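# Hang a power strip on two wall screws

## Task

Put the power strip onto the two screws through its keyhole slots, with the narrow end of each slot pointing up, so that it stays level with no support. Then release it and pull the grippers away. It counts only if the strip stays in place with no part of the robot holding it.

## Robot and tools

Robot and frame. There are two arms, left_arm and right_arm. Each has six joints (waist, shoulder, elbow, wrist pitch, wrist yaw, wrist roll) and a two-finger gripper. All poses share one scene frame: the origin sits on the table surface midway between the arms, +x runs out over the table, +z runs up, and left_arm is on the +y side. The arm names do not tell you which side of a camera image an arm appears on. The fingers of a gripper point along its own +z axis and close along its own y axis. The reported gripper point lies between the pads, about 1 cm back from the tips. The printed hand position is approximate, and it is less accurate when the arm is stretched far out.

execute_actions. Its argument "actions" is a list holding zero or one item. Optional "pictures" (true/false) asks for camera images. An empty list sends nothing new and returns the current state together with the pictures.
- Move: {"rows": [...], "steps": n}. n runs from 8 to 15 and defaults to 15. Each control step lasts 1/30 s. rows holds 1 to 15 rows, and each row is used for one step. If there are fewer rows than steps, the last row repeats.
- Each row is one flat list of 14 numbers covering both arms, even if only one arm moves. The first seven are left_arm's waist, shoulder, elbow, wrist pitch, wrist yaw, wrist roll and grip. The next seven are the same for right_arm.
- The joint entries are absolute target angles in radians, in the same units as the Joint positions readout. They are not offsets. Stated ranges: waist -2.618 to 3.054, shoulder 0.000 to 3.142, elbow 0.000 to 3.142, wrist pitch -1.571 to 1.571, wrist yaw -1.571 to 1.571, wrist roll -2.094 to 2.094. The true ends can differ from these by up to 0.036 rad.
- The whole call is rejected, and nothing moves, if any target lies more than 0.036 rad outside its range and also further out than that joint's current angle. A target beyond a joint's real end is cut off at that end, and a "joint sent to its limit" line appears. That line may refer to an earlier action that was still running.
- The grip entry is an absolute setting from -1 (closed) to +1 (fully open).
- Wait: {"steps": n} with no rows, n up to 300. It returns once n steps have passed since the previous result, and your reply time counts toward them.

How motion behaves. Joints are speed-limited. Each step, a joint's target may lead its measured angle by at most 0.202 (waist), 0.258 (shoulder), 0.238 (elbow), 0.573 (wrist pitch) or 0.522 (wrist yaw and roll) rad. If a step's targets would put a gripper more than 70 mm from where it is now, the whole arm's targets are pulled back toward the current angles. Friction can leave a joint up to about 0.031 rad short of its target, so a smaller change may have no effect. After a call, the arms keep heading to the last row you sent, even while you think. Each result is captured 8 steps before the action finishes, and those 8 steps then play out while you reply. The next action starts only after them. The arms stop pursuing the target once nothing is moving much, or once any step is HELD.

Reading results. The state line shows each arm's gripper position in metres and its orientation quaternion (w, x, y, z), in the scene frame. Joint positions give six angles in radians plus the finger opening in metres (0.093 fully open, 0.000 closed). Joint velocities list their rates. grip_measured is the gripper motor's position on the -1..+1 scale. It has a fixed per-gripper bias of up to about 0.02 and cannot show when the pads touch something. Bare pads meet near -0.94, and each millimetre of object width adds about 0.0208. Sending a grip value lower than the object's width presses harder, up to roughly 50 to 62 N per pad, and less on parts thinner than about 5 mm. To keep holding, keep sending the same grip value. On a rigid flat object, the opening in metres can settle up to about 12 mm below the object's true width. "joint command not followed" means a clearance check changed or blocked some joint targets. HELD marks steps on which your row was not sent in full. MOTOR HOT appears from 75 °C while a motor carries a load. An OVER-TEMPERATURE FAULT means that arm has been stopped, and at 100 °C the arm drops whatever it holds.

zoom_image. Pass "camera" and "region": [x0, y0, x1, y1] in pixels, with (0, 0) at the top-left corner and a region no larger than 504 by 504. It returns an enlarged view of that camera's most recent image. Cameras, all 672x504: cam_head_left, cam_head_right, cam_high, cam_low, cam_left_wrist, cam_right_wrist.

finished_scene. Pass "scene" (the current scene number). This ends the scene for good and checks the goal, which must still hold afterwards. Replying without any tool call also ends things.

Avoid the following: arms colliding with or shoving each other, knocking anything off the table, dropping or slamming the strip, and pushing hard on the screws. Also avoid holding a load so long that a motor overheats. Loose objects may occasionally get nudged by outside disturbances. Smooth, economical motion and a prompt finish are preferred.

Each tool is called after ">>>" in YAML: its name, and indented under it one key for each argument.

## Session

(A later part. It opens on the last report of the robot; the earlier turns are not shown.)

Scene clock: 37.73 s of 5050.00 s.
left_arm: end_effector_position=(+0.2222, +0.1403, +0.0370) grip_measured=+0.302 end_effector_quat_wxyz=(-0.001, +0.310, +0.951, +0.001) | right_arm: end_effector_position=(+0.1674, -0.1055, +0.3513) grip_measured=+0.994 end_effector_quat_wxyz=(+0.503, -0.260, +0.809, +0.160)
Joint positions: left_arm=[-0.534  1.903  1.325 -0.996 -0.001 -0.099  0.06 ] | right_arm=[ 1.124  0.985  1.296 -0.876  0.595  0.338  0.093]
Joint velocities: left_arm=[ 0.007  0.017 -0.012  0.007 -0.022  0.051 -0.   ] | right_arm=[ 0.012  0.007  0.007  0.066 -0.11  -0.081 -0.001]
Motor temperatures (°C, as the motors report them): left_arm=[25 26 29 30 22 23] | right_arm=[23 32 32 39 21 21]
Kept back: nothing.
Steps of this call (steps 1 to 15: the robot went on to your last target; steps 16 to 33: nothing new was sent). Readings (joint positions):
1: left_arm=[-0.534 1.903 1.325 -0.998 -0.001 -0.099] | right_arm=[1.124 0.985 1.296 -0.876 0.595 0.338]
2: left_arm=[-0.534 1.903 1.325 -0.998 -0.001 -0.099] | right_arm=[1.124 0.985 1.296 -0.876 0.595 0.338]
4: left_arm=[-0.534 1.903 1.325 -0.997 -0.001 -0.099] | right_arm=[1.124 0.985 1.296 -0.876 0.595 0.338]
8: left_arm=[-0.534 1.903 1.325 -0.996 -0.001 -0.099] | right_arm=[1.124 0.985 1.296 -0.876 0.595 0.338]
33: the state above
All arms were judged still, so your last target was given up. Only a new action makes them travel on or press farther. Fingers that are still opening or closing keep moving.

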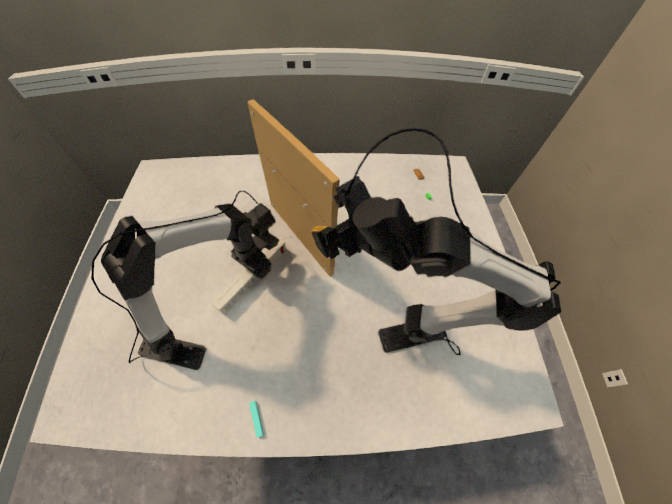

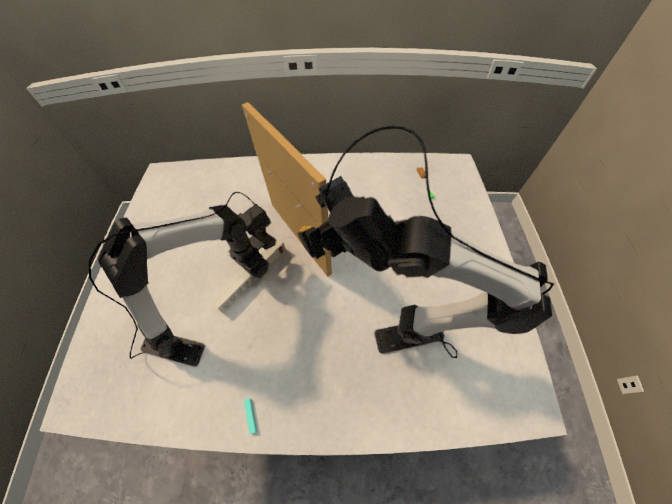

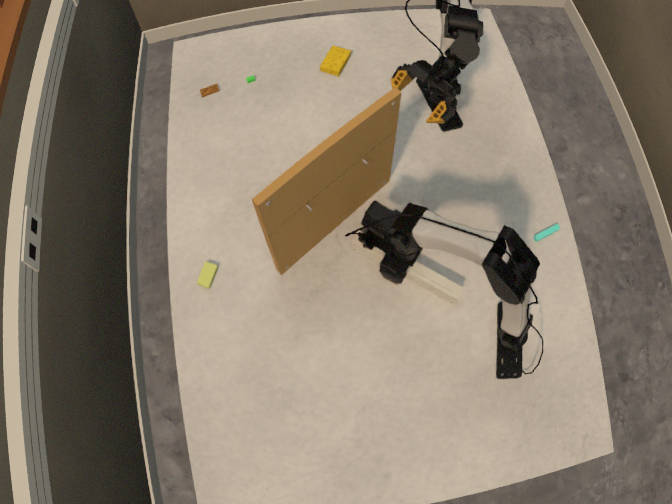

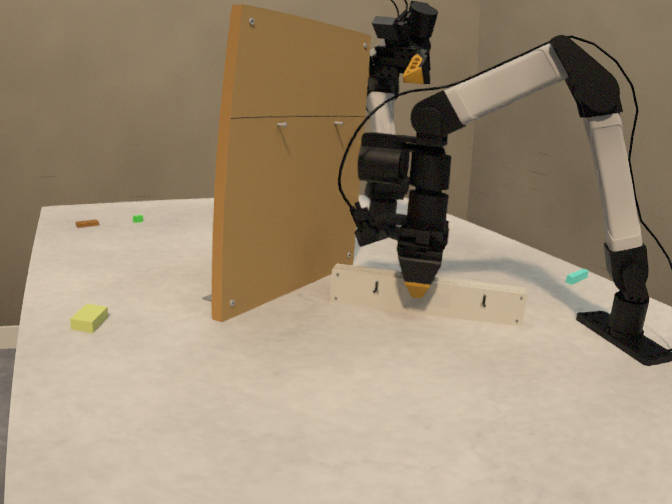

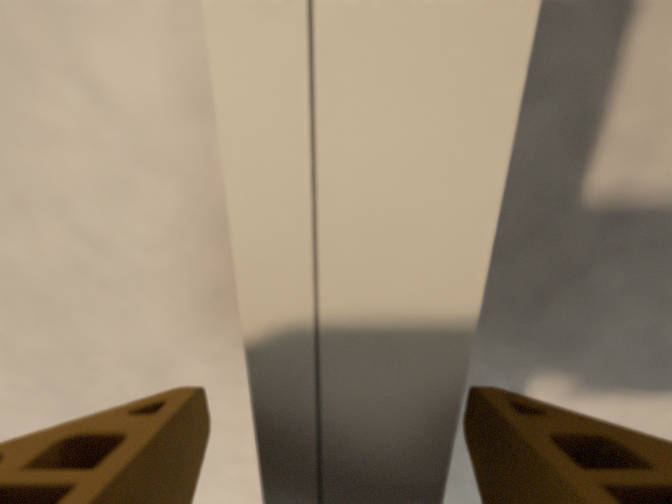

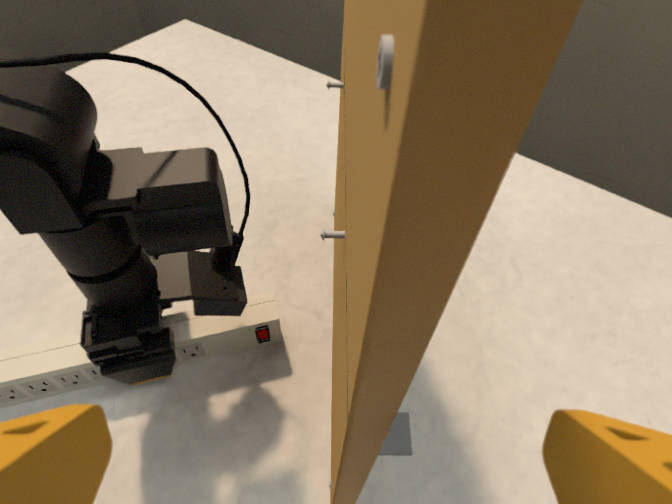

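>>> execute_actions:
  actions:
    - {"rows": [[-0.545,1.904,1.312,-0.985,-0.012,-0.095,0.22,1.115,0.966,1.284,-0.878,0.608,0.345,1.0],[-0.545,1.904,1.312,-0.985,-0.012,-0.095,0.14,1.115,0.966,1.284,-0.878,0.608,0.345,1.0],[-0.545,1.904,1.312,-0.985,-0.012,-0.095,0.06,1.115,0.966,1.284,-0.878,0.608,0.345,1.0],[-0.545,1.904,1.312,-0.985,-0.012,-0.095,-0.02,1.115,0.966,1.284,-0.878,0.608,0.345,1.0],[-0.545,1.904,1.312,-0.985,-0.012,-0.095,-0.09,1.115,0.966,1.284,-0.878,0.608,0.345,1.0],[-0.545,1.904,1.312,-0.985,-0.012,-0.095,-0.15,1.115,0.966,1.284,-0.878,0.608,0.345,1.0],[-0.545,1.904,1.312,-0.985,-0.012,-0.095,-0.20,1.115,0.966,1.284,-0.878,0.608,0.345,1.0],[-0.545,1.904,1.312,-0.985,-0.012,-0.095,-0.24,1.115,0.966,1.284,-0.878,0.608,0.345,1.0],[-0.545,1.904,1.312,-0.985,-0.012,-0.095,-0.28,1.115,0.966,1.284,-0.878,0.608,0.345,1.0],[-0.545,1.904,1.312,-0.985,-0.012,-0.095,-0.32,1.115,0.966,1.284,-0.878,0.608,0.345,1.0],[-0.545,1.904,1.312,-0.985,-0.012,-0.095,-0.36,1.115,0.966,1.284,-0.878,0.608,0.345,1.0],[-0.545,1.904,1.312,-0.985,-0.012,-0.095,-0.40,1.115,0.966,1.284,-0.878,0.608,0.345,1.0],[-0.545,1.904,1.312,-0.985,-0.012,-0.095,-0.44,1.115,0.966,1.284,-0.878,0.608,0.345,1.0],[-0.545,1.904,1.312,-0.985,-0.012,-0.095,-0.48,1.115,0.966,1.284,-0.878,0.608,0.345,1.0],[-0.545,1.904,1.312,-0.985,-0.012,-0.095,-0.52,1.115,0.966,1.284,-0.878,0.608,0.345,1.0]], "steps": 15}

>>> execute_actions:
  actions:
    - {"steps": 14}
  pictures: true

Scene clock: 45.63 s of 5050.00 s.
left_arm: end_effector_position=(+0.2219, +0.1398, +0.0370) grip_measured=-0.172 end_effector_quat_wxyz=(-0.001, +0.311, +0.951, +0.000) | right_arm: end_effector_position=(+0.1674, -0.1055, +0.3513) grip_measured=+0.994 end_effector_quat_wxyz=(+0.503, -0.260, +0.809, +0.160)
Joint positions: left_arm=[-0.535  1.903  1.325 -0.996  0.001 -0.099  0.037] | right_arm=[ 1.124  0.985  1.296 -0.876  0.595  0.338  0.093]
Joint velocities: left_arm=[-0.042 -0.007  0.007 -0.007 -0.037 -0.007 -0.054] | right_arm=[-0.012 -0.012 -0.007  0.022 -0.022  0.022 -0.   ]
Motor temperatures (°C, as the motors report them): left_arm=[25 27 29 29 21 23] | right_arm=[23 31 32 38 21 21]
Steps of this call (steps 1 to 90: nothing new was sent; then 4.67 s passed at rest; steps 91 to 97: the first 7 steps of this action). Readings (joint positions):
91: left_arm=[-0.534 1.903 1.325 -0.996 -0.001 -0.099] | right_arm=[1.124 0.985 1.296 -0.876 0.595 0.338]
92: left_arm=[-0.534 1.903 1.325 -0.996 -0.001 -0.099] | right_arm=[1.124 0.985 1.296 -0.876 0.595 0.338]
94: left_arm=[-0.534 1.903 1.325 -0.996 -0.001 -0.099] | right_arm=[1.124 0.985 1.296 -0.876 0.595 0.338]
97: the state above

Scene clock: 46.10 s of 5050.00 s.
left_arm: end_effector_position=(+0.2215, +0.1391, +0.0370) grip_measured=-0.385 end_effector_quat_wxyz=(-0.001, +0.311, +0.950, -0.000) | right_arm: end_effector_position=(+0.1674, -0.1055, +0.3513) grip_measured=+0.994 end_effector_quat_wxyz=(+0.503, -0.260, +0.809, +0.160)
Joint positions: left_arm=[-0.537  1.903  1.325 -0.995  0.002 -0.099  0.027] | right_arm=[ 1.124  0.985  1.296 -0.876  0.595  0.338  0.093]
Joint velocities: left_arm=[-0.007 -0.007  0.007 -0.022 -0.037  0.081  0.   ] | right_arm=[-0.007 -0.002 -0.007 -0.022  0.051 -0.037 -0.   ]
Motor temperatures (°C, as the motors report them): left_arm=[25 27 29 29 21 23] | right_arm=[23 31 32 38 21 21]
Kept back: nothing.
Steps of this call (steps 1 to 8: the last 8 steps of your previous action; steps 9 to 14: the robot went on to your last target). Readings (joint positions):
1: left_arm=[-0.536 1.903 1.325 -0.995 0.002 -0.099] | right_arm=[1.124 0.985 1.296 -0.876 0.595 0.338]
2: left_arm=[-0.537 1.903 1.325 -0.995 0.002 -0.099] | right_arm=[1.124 0.985 1.296 -0.876 0.595 0.338]
4: left_arm=[-0.537 1.903 1.325 -0.995 0.002 -0.099] | right_arm=[1.124 0.985 1.296 -0.876 0.595 0.338]
8: left_arm=[-0.537 1.903 1.325 -0.995 0.002 -0.099] | right_arm=[1.124 0.985 1.296 -0.876 0.595 0.338]
14: the state above

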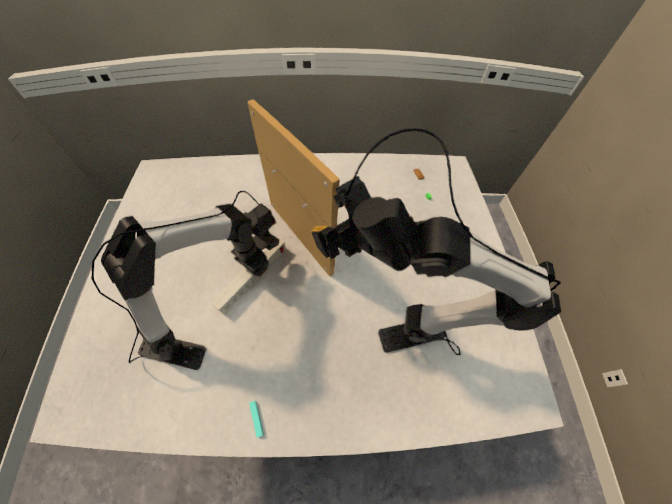

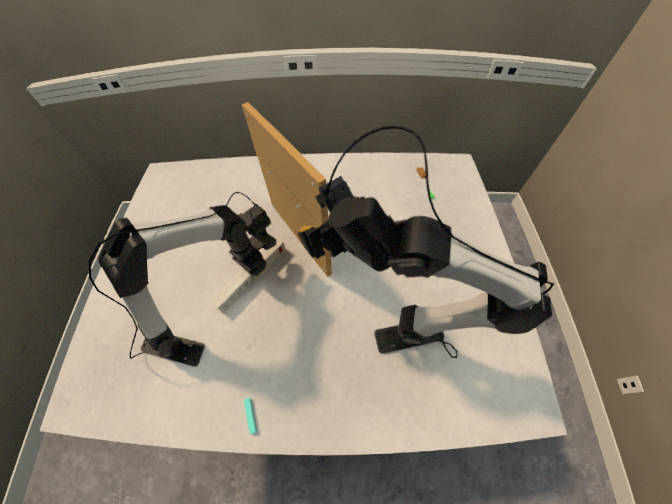

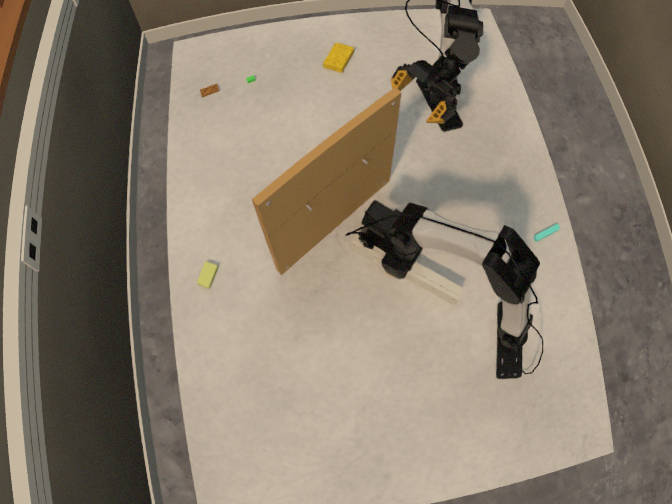

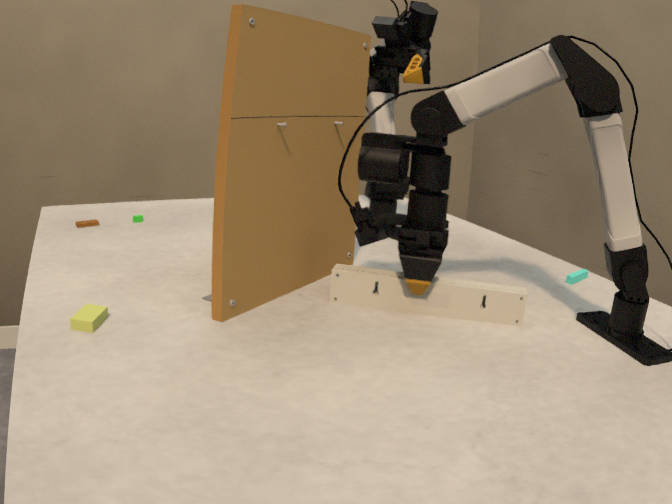

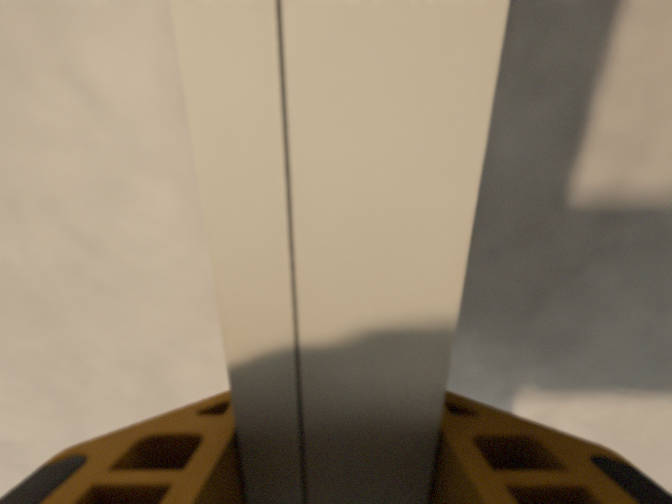

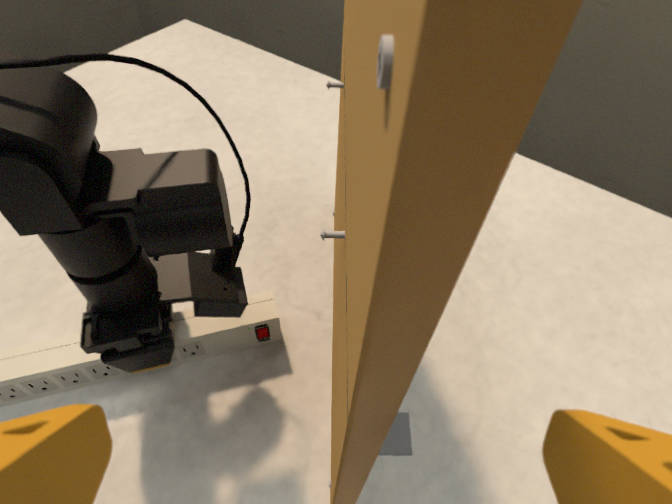

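>>> execute_actions:
  actions:
    - {"rows": [[-0.545,1.9017,1.3129,-0.9867,-0.012,-0.095,-0.45,1.115,0.966,1.284,-0.878,0.608,0.345,1.0],[-0.545,1.8948,1.3156,-0.9917,-0.012,-0.095,-0.45,1.115,0.966,1.284,-0.878,0.608,0.345,1.0],[-0.545,1.884,1.3198,-0.9996,-0.012,-0.095,-0.45,1.115,0.966,1.284,-0.878,0.608,0.345,1.0],[-0.545,1.8705,1.3251,-1.0095,-0.012,-0.095,-0.45,1.115,0.966,1.284,-0.878,0.608,0.345,1.0],[-0.545,1.8555,1.331,-1.0205,-0.012,-0.095,-0.45,1.115,0.966,1.284,-0.878,0.608,0.345,1.0],[-0.545,1.8405,1.3369,-1.0315,-0.012,-0.095,-0.45,1.115,0.966,1.284,-0.878,0.608,0.345,1.0],[-0.545,1.827,1.3422,-1.0414,-0.012,-0.095,-0.45,1.115,0.966,1.284,-0.878,0.608,0.345,1.0],[-0.5434,1.8162,1.3464,-1.0493,-0.009,-0.087,-0.45,1.115,0.966,1.284,-0.878,0.608,0.345,1.0],[-0.5385,1.8093,1.3491,-1.0543,0.0001,-0.079,-0.45,1.115,0.966,1.284,-0.878,0.608,0.345,1.0],[-0.5303,1.807,1.35,-1.056,0.0152,-0.071,-0.45,1.115,0.966,1.284,-0.878,0.608,0.345,1.0],[-0.5191,1.807,1.35,-1.056,0.036,-0.063,-0.45,1.115,0.966,1.284,-0.878,0.608,0.345,1.0],[-0.5049,1.807,1.35,-1.056,0.0625,-0.055,-0.45,1.115,0.966,1.284,-0.878,0.608,0.345,1.0],[-0.4878,1.807,1.35,-1.056,0.0942,-0.047,-0.45,1.115,0.966,1.284,-0.878,0.608,0.345,1.0],[-0.4681,1.807,1.35,-1.056,0.1308,-0.039,-0.45,1.115,0.966,1.284,-0.878,0.608,0.345,1.0],[-0.4459,1.807,1.35,-1.056,0.1719,-0.031,-0.45,1.115,0.966,1.284,-0.878,0.608,0.345,1.0]], "steps": 15}

>>> execute_actions:
  actions:
    - {"rows": [[-0.4215,1.807,1.35,-1.056,0.2172,-0.023,-0.45,1.115,0.966,1.284,-0.878,0.608,0.345,1.0],[-0.3953,1.807,1.35,-1.056,0.266,-0.015,-0.45,1.115,0.966,1.284,-0.878,0.608,0.345,1.0],[-0.3673,1.807,1.35,-1.056,0.3178,-0.007,-0.45,1.115,0.966,1.284,-0.878,0.608,0.345,1.0],[-0.338,1.807,1.35,-1.056,0.3722,0.001,-0.45,1.115,0.966,1.284,-0.878,0.608,0.345,1.0],[-0.3078,1.807,1.35,-1.056,0.4284,0.008,-0.45,1.115,0.966,1.284,-0.878,0.608,0.345,1.0],[-0.2768,1.807,1.35,-1.056,0.4858,0.008,-0.45,1.115,0.966,1.284,-0.878,0.608,0.345,1.0],[-0.2455,1.807,1.35,-1.056,0.544,0.008,-0.45,1.115,0.966,1.284,-0.878,0.608,0.345,1.0],[-0.2142,1.807,1.35,-1.056,0.6022,0.008,-0.45,1.115,0.966,1.284,-0.878,0.608,0.345,1.0],[-0.1832,1.807,1.35,-1.056,0.6596,0.008,-0.45,1.115,0.966,1.284,-0.878,0.608,0.345,1.0],[-0.153,1.807,1.35,-1.056,0.7158,0.008,-0.45,1.115,0.966,1.284,-0.878,0.608,0.345,1.0],[-0.1237,1.807,1.35,-1.056,0.7702,0.008,-0.45,1.115,0.966,1.284,-0.878,0.608,0.345,1.0],[-0.0958,1.807,1.35,-1.056,0.822,0.008,-0.45,1.115,0.966,1.284,-0.878,0.608,0.345,1.0],[-0.0695,1.807,1.35,-1.056,0.8708,0.008,-0.45,1.115,0.966,1.284,-0.878,0.608,0.345,1.0],[-0.0451,1.807,1.35,-1.056,0.9161,0.008,-0.45,1.115,0.966,1.284,-0.878,0.608,0.345,1.0],[-0.0229,1.807,1.35,-1.056,0.9572,0.008,-0.45,1.115,0.966,1.284,-0.878,0.608,0.345,1.0]], "steps": 15}

>>> execute_actions:
  actions:
    - {"rows": [[-0.0032,1.807,1.35,-1.056,0.9938,0.008,-0.45,1.115,0.966,1.284,-0.878,0.608,0.345,1.0],[0.0139,1.807,1.35,-1.056,1.0255,0.008,-0.45,1.115,0.966,1.284,-0.878,0.608,0.345,1.0],[0.0281,1.807,1.35,-1.056,1.052,0.008,-0.45,1.115,0.966,1.284,-0.878,0.608,0.345,1.0],[0.0393,1.807,1.35,-1.056,1.0728,0.008,-0.45,1.115,0.966,1.284,-0.878,0.608,0.345,1.0],[0.0475,1.807,1.35,-1.056,1.0879,0.008,-0.45,1.115,0.966,1.284,-0.878,0.608,0.345,1.0],[0.0524,1.807,1.35,-1.056,1.097,0.008,-0.45,1.115,0.966,1.284,-0.878,0.608,0.345,1.0],[0.054,1.807,1.35,-1.056,1.10,0.008,-0.45,1.115,0.966,1.284,-0.878,0.608,0.345,1.0]], "steps": 15}

>>> execute_actions:
  actions:
    - {"steps": 10}
  pictures: true

Scene clock: 49.97 s of 5050.00 s.
left_arm: end_effector_position=(+0.2209, +0.1399, +0.0394) grip_measured=-0.385 end_effector_quat_wxyz=(-0.000, +0.312, +0.950, -0.000) | right_arm: end_effector_position=(+0.1674, -0.1055, +0.3513) grip_measured=+0.994 end_effector_quat_wxyz=(+0.503, -0.260, +0.809, +0.160)
Joint positions: left_arm=[-0.537  1.896  1.325 -1.001  0.    -0.099  0.027] | right_arm=[ 1.124  0.985  1.296 -0.876  0.595  0.338  0.093]
Joint velocities: left_arm=[-0.007 -0.139  0.002 -0.168 -0.051 -0.037 -0.001] | right_arm=[-0.017  0.007 -0.022 -0.037 -0.037 -0.037 -0.   ]
Motor temperatures (°C, as the motors report them): left_arm=[25 28 29 29 21 23] | right_arm=[23 31 32 38 21 21]
Steps of this call (steps 1 to 15: the robot went on to your last target; steps 16 to 90: nothing new was sent; then 0.63 s passed at rest; steps 91 to 97: the first 7 steps of this action). Readings (joint positions):
91: left_arm=[-0.537 1.903 1.325 -0.995 0.002 -0.099] | right_arm=[1.124 0.985 1.296 -0.876 0.595 0.338]
92: left_arm=[-0.537 1.903 1.325 -0.995 0.002 -0.099] | right_arm=[1.124 0.985 1.296 -0.876 0.595 0.338]
94: left_arm=[-0.537 1.903 1.325 -0.995 0.002 -0.099] | right_arm=[1.124 0.985 1.296 -0.876 0.595 0.338]
97: the state above

Scene clock: 50.47 s of 5050.00 s.
left_arm: end_effector_position=(+0.2358, +0.1606, +0.0649) grip_measured=-0.385 end_effector_quat_wxyz=(-0.033, +0.241, +0.958, -0.152) | right_arm: end_effector_position=(+0.1674, -0.1055, +0.3513) grip_measured=+0.994 end_effector_quat_wxyz=(+0.503, -0.260, +0.809, +0.160)
Joint positions: left_arm=[-0.31   1.841  1.325 -1.039  0.312 -0.015  0.027] | right_arm=[ 1.124  0.985  1.296 -0.876  0.595  0.338  0.093]
Joint velocities: left_arm=[ 0.911  0.012  0.002  0.007  1.341  0.168 -0.   ] | right_arm=[ 0.007  0.012 -0.022 -0.022  0.007 -0.022 -0.   ]
Motor temperatures (°C, as the motors report them): left_arm=[25 28 29 29 21 23] | right_arm=[23 31 32 38 21 21]
Steps of this call (steps 1 to 8: the last 8 steps of your previous action; steps 9 to 15: the first 7 steps of this action). Readings (joint positions):
9: left_arm=[-0.482 1.841 1.325 -1.034 0.093 -0.056] | right_arm=[1.124 0.985 1.296 -0.876 0.595 0.338]
10: left_arm=[-0.459 1.841 1.325 -1.036 0.123 -0.049] | right_arm=[1.124 0.985 1.296 -0.876 0.595 0.338]
12: left_arm=[-0.404 1.841 1.325 -1.038 0.191 -0.034] | right_arm=[1.124 0.985 1.296 -0.876 0.595 0.338]
15: the state above

Scene clock: 50.97 s of 5050.00 s.
left_arm: end_effector_position=(+0.2780, +0.1861, +0.1226) grip_measured=-0.385 end_effector_quat_wxyz=(-0.025, +0.075, +0.894, -0.442) | right_arm: end_effector_position=(+0.1674, -0.1055, +0.3513) grip_measured=+0.994 end_effector_quat_wxyz=(+0.503, -0.260, +0.809, +0.160)
Joint positions: left_arm=[ 0.043  1.841  1.325 -1.039  0.916  0.008  0.027] | right_arm=[ 1.124  0.985  1.296 -0.876  0.595  0.338  0.093]
Joint velocities: left_arm=[ 0.173  0.012 -0.007  0.051  0.652  0.007 -0.001] | right_arm=[-0.027 -0.007 -0.017  0.007  0.007  0.051  0.   ]
Motor temperatures (°C, as the motors report them): left_arm=[25 28 29 29 22 23] | right_arm=[23 31 32 38 21 21]
Steps of this call (steps 1 to 8: the last 8 steps of your previous action; steps 9 to 15: the first 7 steps of this action). Readings (joint positions):
9: left_arm=[-0.047 1.841 1.325 -1.039 0.729 0.004] | right_arm=[1.124 0.985 1.296 -0.876 0.595 0.338]
10: left_arm=[-0.025 1.841 1.325 -1.039 0.769 0.005] | right_arm=[1.124 0.985 1.296 -0.876 0.595 0.338]
12: left_arm=[0.011 1.841 1.325 -1.039 0.840 0.006] | right_arm=[1.124 0.985 1.296 -0.876 0.595 0.338]
15: the state above

Scene clock: 51.30 s of 5050.00 s.
left_arm: end_effector_position=(+0.2778, +0.1810, +0.1327) grip_measured=-0.385 end_effector_quat_wxyz=(-0.026, +0.072, +0.877, -0.474) | right_arm: end_effector_position=(+0.1674, -0.1055, +0.3513) grip_measured=+0.994 end_effector_quat_wxyz=(+0.503, -0.260, +0.809, +0.160)
Joint positions: left_arm=[ 0.049  1.841  1.325 -1.04   0.99   0.01   0.027] | right_arm=[ 1.124  0.985  1.296 -0.876  0.595  0.338  0.093]
Joint velocities: left_arm=[-0.012  0.002  0.007 -0.066  0.066 -0.022  0.   ] | right_arm=[-0.007  0.017 -0.017 -0.022 -0.037 -0.007 -0.001]
Motor temperatures (°C, as the motors report them): left_arm=[25 28 29 29 22 23] | right_arm=[23 31 32 38 21 21]
Kept back: nothing.
Steps of this call (steps 1 to 8: the last 8 steps of your previous action; steps 9 to 10: the robot went on to your last target). Readings (joint positions):
1: left_arm=[0.047 1.841 1.325 -1.039 0.933 0.008] | right_arm=[1.124 0.985 1.296 -0.876 0.595 0.338]
2: left_arm=[0.049 1.841 1.325 -1.039 0.946 0.008] | right_arm=[1.124 0.985 1.296 -0.876 0.595 0.338]
4: left_arm=[0.049 1.841 1.325 -1.039 0.966 0.009] | right_arm=[1.124 0.985 1.296 -0.876 0.595 0.338]
8: left_arm=[0.049 1.841 1.325 -1.040 0.986 0.010] | right_arm=[1.124 0.985 1.296 -0.876 0.595 0.338]
10: the state above

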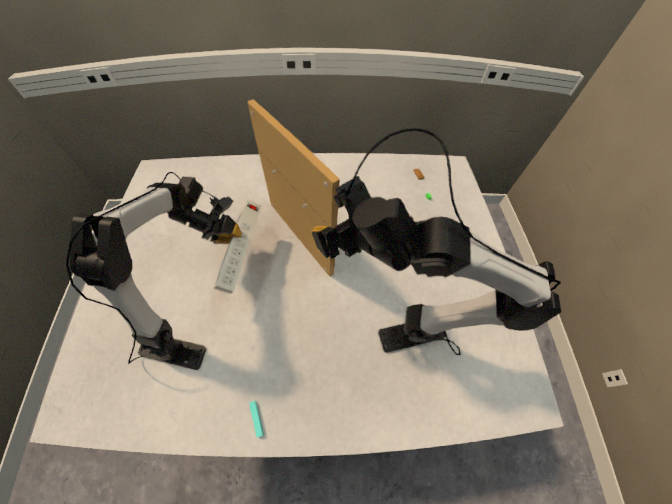

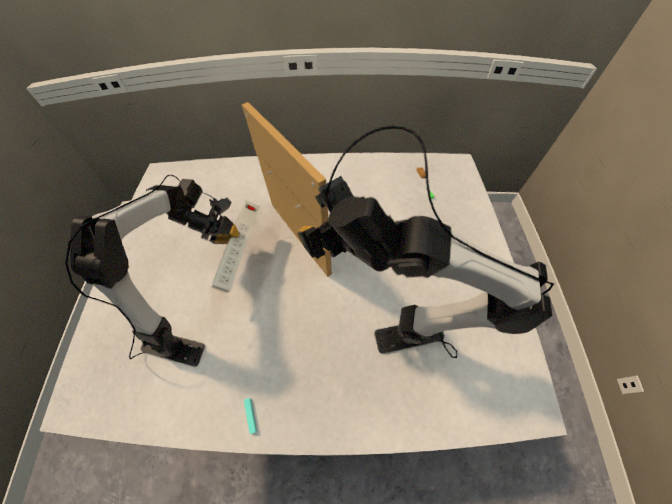

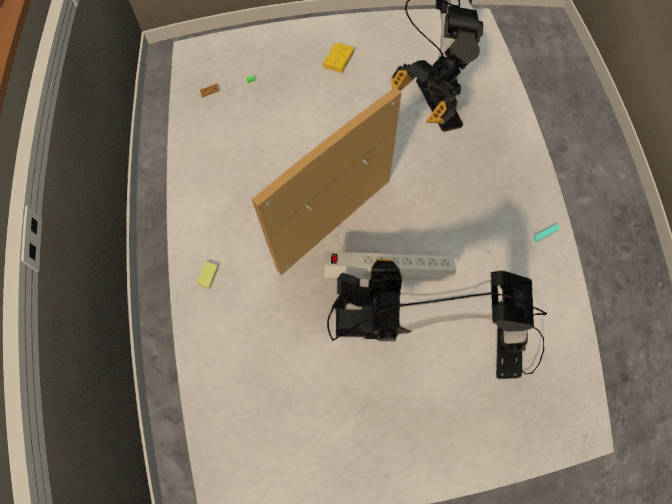

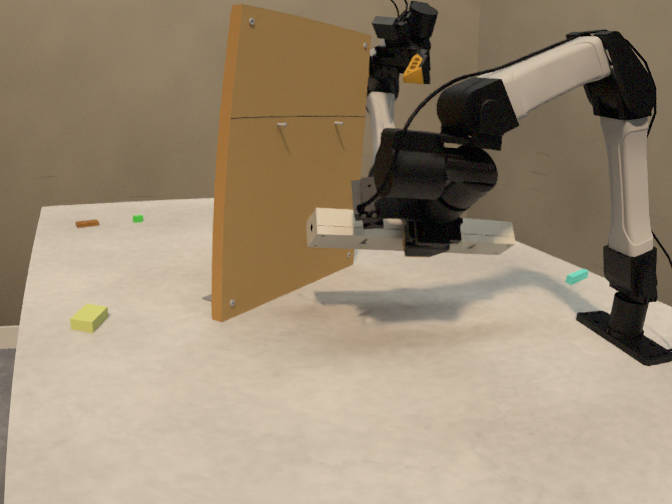

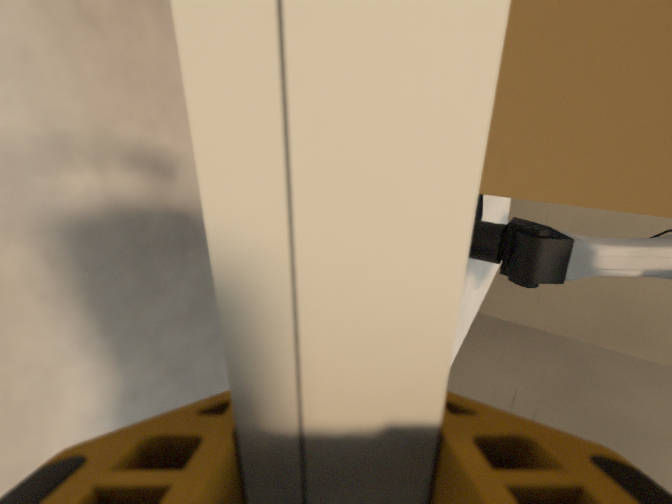

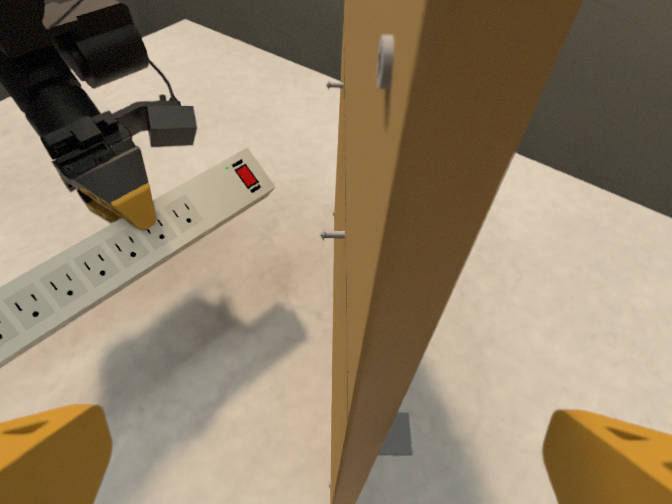

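>>> zoom_image:
  camera: "cam_low"
  region: [290, 120, 530, 300]

>>> zoom_image:
  camera: "cam_head_left"
  region: [150, 160, 300, 310]

Region (290, 120, 530, 300) of cam_low's 672x504 image, scaled by 2.100, with more detail than that image has; it fills the top 378 rows of this view, and the rest is white.

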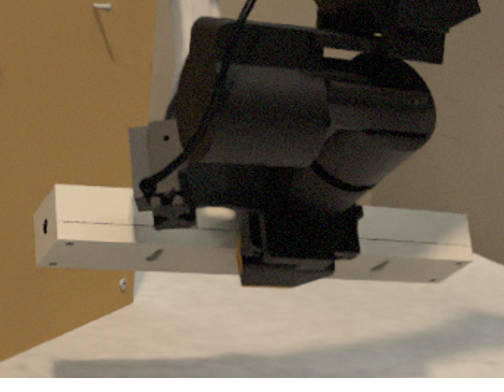

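Region (150, 160, 300, 310) of cam_head_left's 672x504 image, scaled by 3.360, with more detail than that image has.

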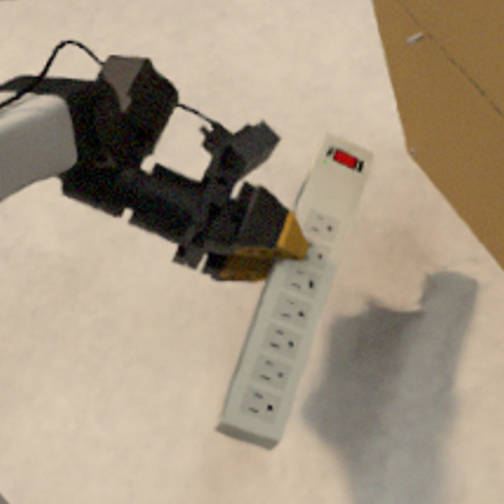

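>>> execute_actions:
  actions:
    - {"rows": [[0.054,1.815,1.3455,-1.0339,1.10,0.004,-0.45,1.115,0.966,1.284,-0.878,0.608,0.345,1.0],[0.054,1.823,1.341,-1.0278,1.10,0.0,-0.45,1.115,0.966,1.284,-0.878,0.608,0.345,1.0],[0.054,1.83,1.3365,-1.0179,1.10,-0.004,-0.45,1.115,0.966,1.284,-0.878,0.608,0.345,1.0],[0.054,1.838,1.332,-1.0042,1.10,-0.008,-0.45,1.115,0.966,1.284,-0.878,0.608,0.345,1.0],[0.054,1.839,1.3308,-0.9872,1.10,-0.012,-0.45,1.115,0.966,1.284,-0.878,0.608,0.345,1.0],[0.054,1.8418,1.3271,-0.9674,1.10,-0.012,-0.45,1.115,0.966,1.284,-0.878,0.608,0.345,1.0],[0.054,1.8464,1.3212,-0.9451,1.10,-0.012,-0.45,1.115,0.966,1.284,-0.878,0.608,0.345,1.0],[0.054,1.8527,1.3131,-0.9209,1.10,-0.012,-0.45,1.115,0.966,1.284,-0.878,0.608,0.345,1.0],[0.054,1.8605,1.303,-0.8955,1.10,-0.012,-0.45,1.115,0.966,1.284,-0.878,0.608,0.345,1.0],[0.054,1.8697,1.2912,-0.8695,1.10,-0.012,-0.45,1.115,0.966,1.284,-0.878,0.608,0.345,1.0],[0.054,1.88,1.2779,-0.8435,1.10,-0.012,-0.45,1.115,0.966,1.284,-0.878,0.608,0.345,1.0],[0.054,1.8912,1.2636,-0.8181,1.10,-0.012,-0.45,1.115,0.966,1.284,-0.878,0.608,0.345,1.0],[0.054,1.903,1.2485,-0.7939,1.10,-0.012,-0.45,1.115,0.966,1.284,-0.878,0.608,0.345,1.0],[0.054,1.915,1.233,-0.7716,1.10,-0.012,-0.45,1.115,0.966,1.284,-0.878,0.608,0.345,1.0],[0.054,1.927,1.2175,-0.7518,1.10,-0.012,-0.45,1.115,0.966,1.284,-0.878,0.608,0.345,1.0]], "steps": 15}

>>> execute_actions:
  actions:
    - {"rows": [[0.054,1.9388,1.2024,-0.7348,1.10,-0.012,-0.45,1.115,0.966,1.284,-0.878,0.608,0.345,1.0],[0.054,1.95,1.1881,-0.7211,1.10,-0.012,-0.45,1.115,0.966,1.284,-0.878,0.608,0.345,1.0],[0.054,1.9603,1.1748,-0.7112,1.10,-0.012,-0.45,1.115,0.966,1.284,-0.878,0.608,0.345,1.0],[0.054,1.9695,1.163,-0.7051,1.10,-0.012,-0.45,1.115,0.966,1.284,-0.878,0.608,0.345,1.0],[0.054,1.9773,1.1529,-0.703,1.10,-0.012,-0.45,1.115,0.966,1.284,-0.878,0.608,0.345,1.0],[0.054,1.9836,1.1448,-0.703,1.10,-0.012,-0.45,1.115,0.966,1.284,-0.878,0.608,0.345,1.0],[0.054,1.9882,1.1389,-0.703,1.10,-0.012,-0.45,1.115,0.966,1.284,-0.878,0.608,0.345,1.0],[0.054,1.991,1.1352,-0.703,1.10,-0.012,-0.45,1.115,0.966,1.284,-0.878,0.608,0.345,1.0],[0.054,1.992,1.134,-0.703,1.10,-0.012,-0.45,1.115,0.966,1.284,-0.878,0.608,0.345,1.0]], "steps": 15}

>>> execute_actions:
  actions:
    - {"steps": 12}
  pictures: true

Scene clock: 55.50 s of 5050.00 s.
left_arm: end_effector_position=(+0.2832, +0.1795, +0.1330) grip_measured=-0.385 end_effector_quat_wxyz=(-0.014, +0.077, +0.875, -0.478) | right_arm: end_effector_position=(+0.1674, -0.1055, +0.3513) grip_measured=+0.994 end_effector_quat_wxyz=(+0.503, -0.260, +0.809, +0.160)
Joint positions: left_arm=[ 0.049  1.845  1.325 -1.007  0.997  0.006  0.027] | right_arm=[ 1.124  0.985  1.296 -0.876  0.595  0.338  0.093]
Joint velocities: left_arm=[-0.007  0.076 -0.022  0.344  0.081 -0.051 -0.001] | right_arm=[-0.007 -0.002 -0.002 -0.051 -0.125 -0.051  0.001]
Motor temperatures (°C, as the motors report them): left_arm=[25 29 29 29 22 23] | right_arm=[23 30 32 38 21 21]
Steps of this call (steps 1 to 30: the robot went on to your last target; steps 31 to 90: nothing new was sent; then 0.97 s passed at rest; steps 91 to 97: the first 7 steps of this action). Readings (joint positions):
91: left_arm=[0.049 1.841 1.325 -1.040 0.995 0.011] | right_arm=[1.124 0.985 1.296 -0.876 0.595 0.338]
92: left_arm=[0.049 1.841 1.325 -1.039 0.995 0.011] | right_arm=[1.124 0.985 1.296 -0.876 0.595 0.338]
94: left_arm=[0.049 1.841 1.325 -1.032 0.995 0.010] | right_arm=[1.124 0.985 1.296 -0.876 0.595 0.338]
97: the state above

Scene clock: 56.00 s of 5050.00 s.
left_arm: end_effector_position=(+0.2762, +0.1798, +0.0449) grip_measured=-0.385 end_effector_quat_wxyz=(-0.041, +0.062, +0.874, -0.480) | right_arm: end_effector_position=(+0.1674, -0.1055, +0.3513) grip_measured=+0.994 end_effector_quat_wxyz=(+0.503, -0.260, +0.809, +0.160)
Joint positions: left_arm=[ 0.049  2.     1.151 -0.736  1.005  0.003  0.027] | right_arm=[ 1.124  0.985  1.296 -0.876  0.595  0.338  0.093]
Joint velocities: left_arm=[-0.007  0.222 -0.286  0.125  0.022  0.007  0.   ] | right_arm=[ 0.012 -0.012  0.007  0.037  0.037 -0.022 -0.001]
Motor temperatures (°C, as the motors report them): left_arm=[25 29 29 29 22 23] | right_arm=[23 30 32 38 21 21]
Steps of this call (steps 1 to 8: the last 8 steps of your previous action; steps 9 to 15: the first 7 steps of this action). Readings (joint positions):
9: left_arm=[0.049 1.923 1.237 -0.817 1.006 0.003] | right_arm=[1.124 0.985 1.296 -0.876 0.595 0.338]
10: left_arm=[0.049 1.938 1.221 -0.797 1.006 0.003] | right_arm=[1.124 0.985 1.296 -0.876 0.595 0.338]
12: left_arm=[0.049 1.967 1.189 -0.764 1.006 0.003] | right_arm=[1.124 0.985 1.296 -0.876 0.595 0.338]
15: the state above

Scene clock: 56.40 s of 5050.00 s.
left_arm: end_effector_position=(+0.2747, +0.1800, +0.0366) grip_measured=-0.385 end_effector_quat_wxyz=(-0.041, +0.062, +0.874, -0.480) | right_arm: end_effector_position=(+0.1674, -0.1055, +0.3513) grip_measured=+0.994 end_effector_quat_wxyz=(+0.503, -0.260, +0.809, +0.160)
Joint positions: left_arm=[ 0.049  2.014  1.131 -0.702  1.005  0.003  0.027] | right_arm=[ 1.124  0.985  1.296 -0.876  0.595  0.338  0.093]
Joint velocities: left_arm=[ 0.017 -0.012 -0.027  0.007  0.007 -0.051 -0.001] | right_arm=[-0.007 -0.012 -0.012 -0.037 -0.022  0.022  0.   ]
Motor temperatures (°C, as the motors report them): left_arm=[25 29 29 29 22 23] | right_arm=[23 30 32 38 21 21]
Kept back: nothing.
Steps of this call (steps 1 to 8: the last 8 steps of your previous action; steps 9 to 12: the robot went on to your last target). Readings (joint positions):
1: left_arm=[0.049 2.007 1.142 -0.731 1.004 0.003] | right_arm=[1.124 0.985 1.296 -0.876 0.595 0.338]
2: left_arm=[0.049 2.012 1.135 -0.729 1.003 0.002] | right_arm=[1.124 0.985 1.296 -0.876 0.595 0.338]
4: left_arm=[0.049 2.014 1.131 -0.720 1.005 0.004] | right_arm=[1.124 0.985 1.296 -0.876 0.595 0.338]
8: left_arm=[0.049 2.014 1.131 -0.706 1.005 0.003] | right_arm=[1.124 0.985 1.296 -0.876 0.595 0.338]
12: the state above

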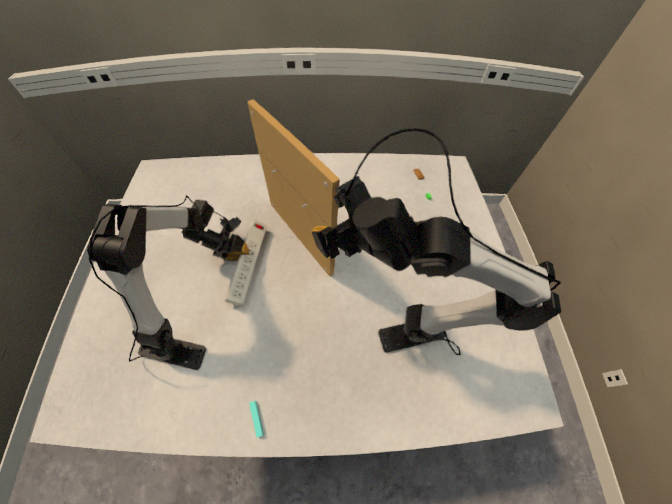

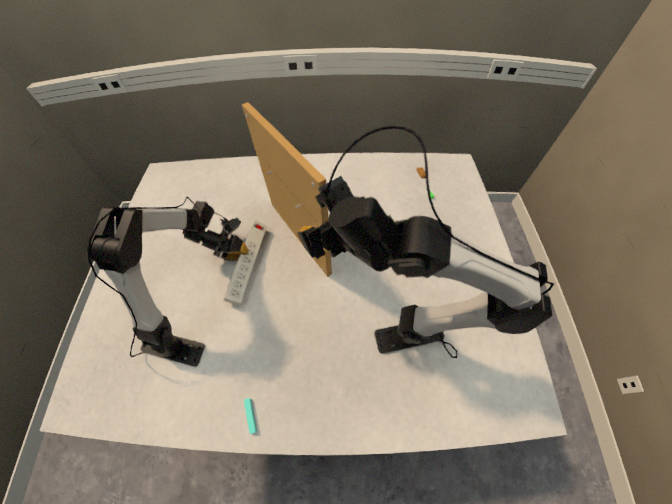

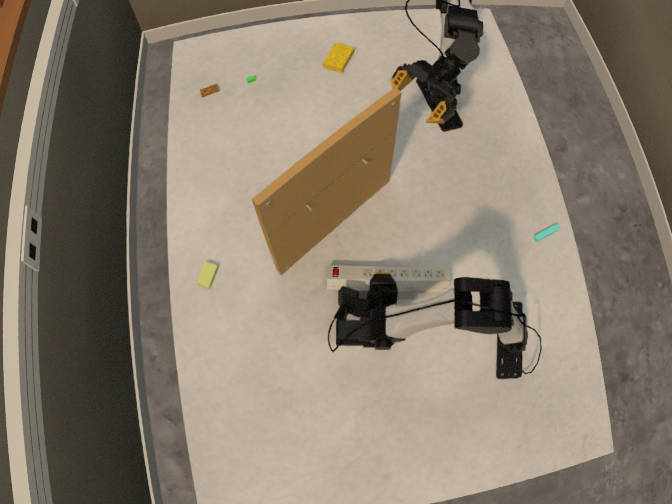

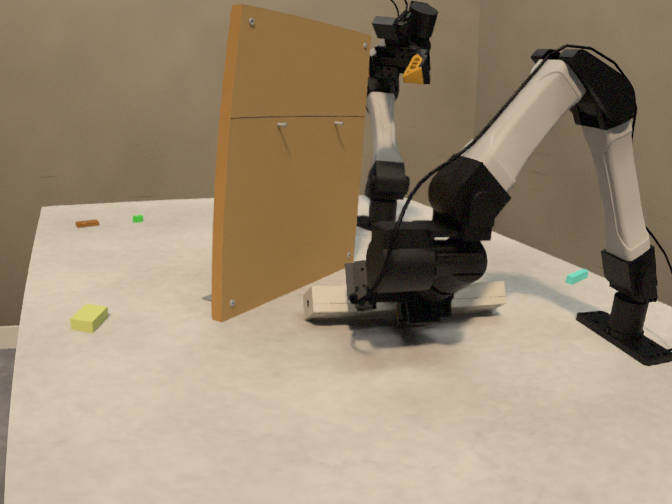

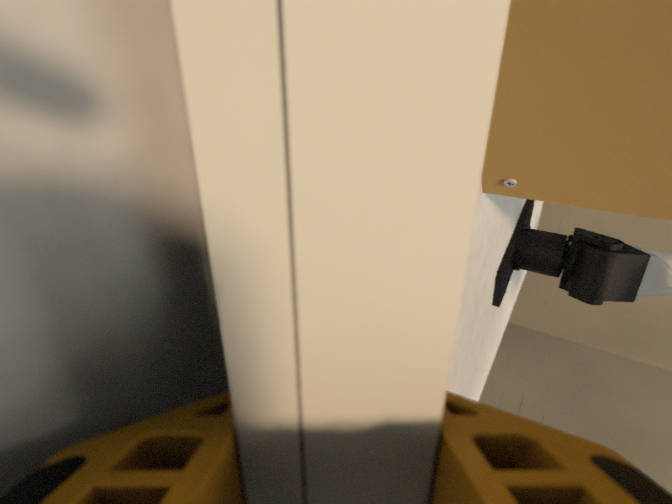

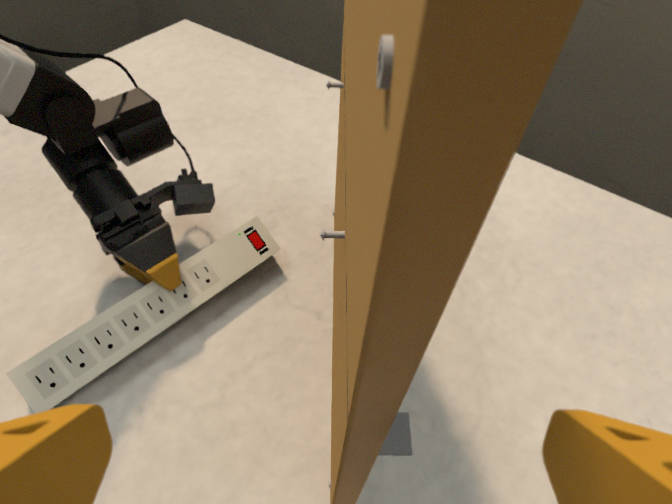

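>>> zoom_image:
  camera: "cam_low"
  region: [290, 240, 530, 360]

>>> zoom_image:
  camera: "cam_head_left"
  region: [170, 190, 300, 320]

Region (290, 240, 530, 360) of cam_low's 672x504 image, scaled by 2.100, with more detail than that image has.

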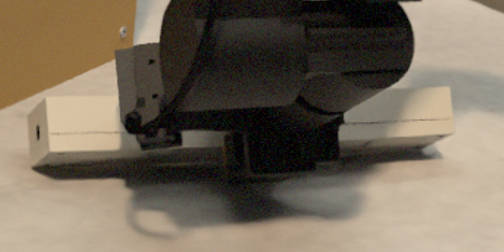

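Region (170, 190, 300, 320) of cam_head_left's 672x504 image, scaled by 3.877, with more detail than that image has.

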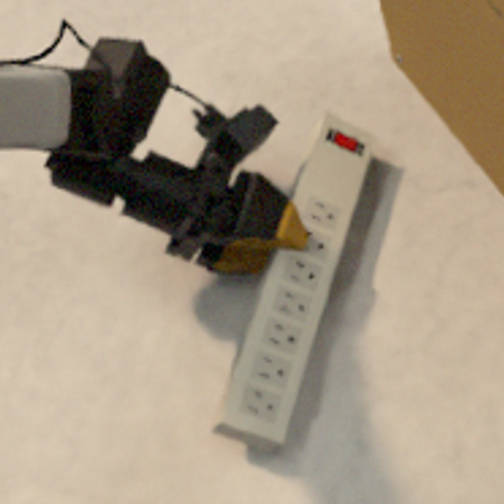

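>>> zoom_image:
  camera: "cam_low"
  region: [380, 280, 470, 340]

>>> zoom_image:
  camera: "cam_right_wrist"
  region: [60, 170, 240, 330]

>>> zoom_image:
  camera: "cam_high"
  region: [370, 40, 490, 140]

Region (380, 280, 470, 340) of cam_low's 672x504 image, scaled by 5.600, with more detail than that image has.

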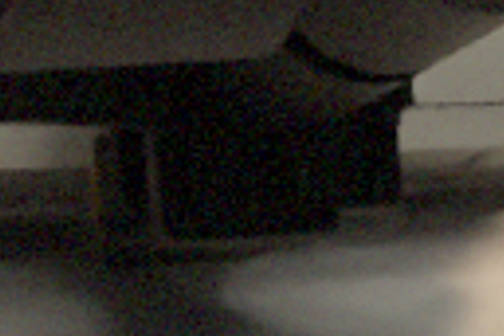

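Region (60, 170, 240, 330) of cam_right_wrist's 672x504 image, scaled by 2.800, with more detail than that image has.

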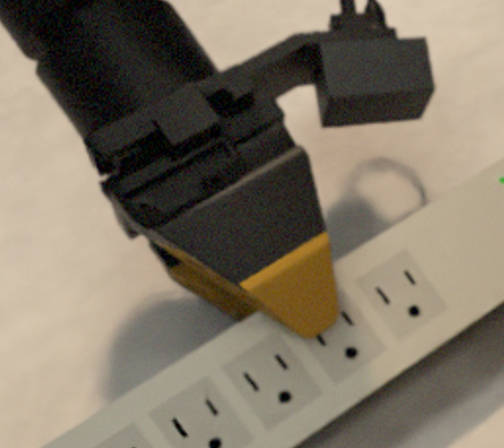

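Region (370, 40, 490, 140) of cam_high's 672x504 image, scaled by 4.200, with more detail than that image has.

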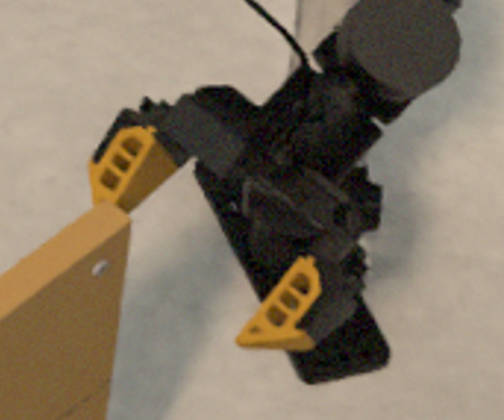

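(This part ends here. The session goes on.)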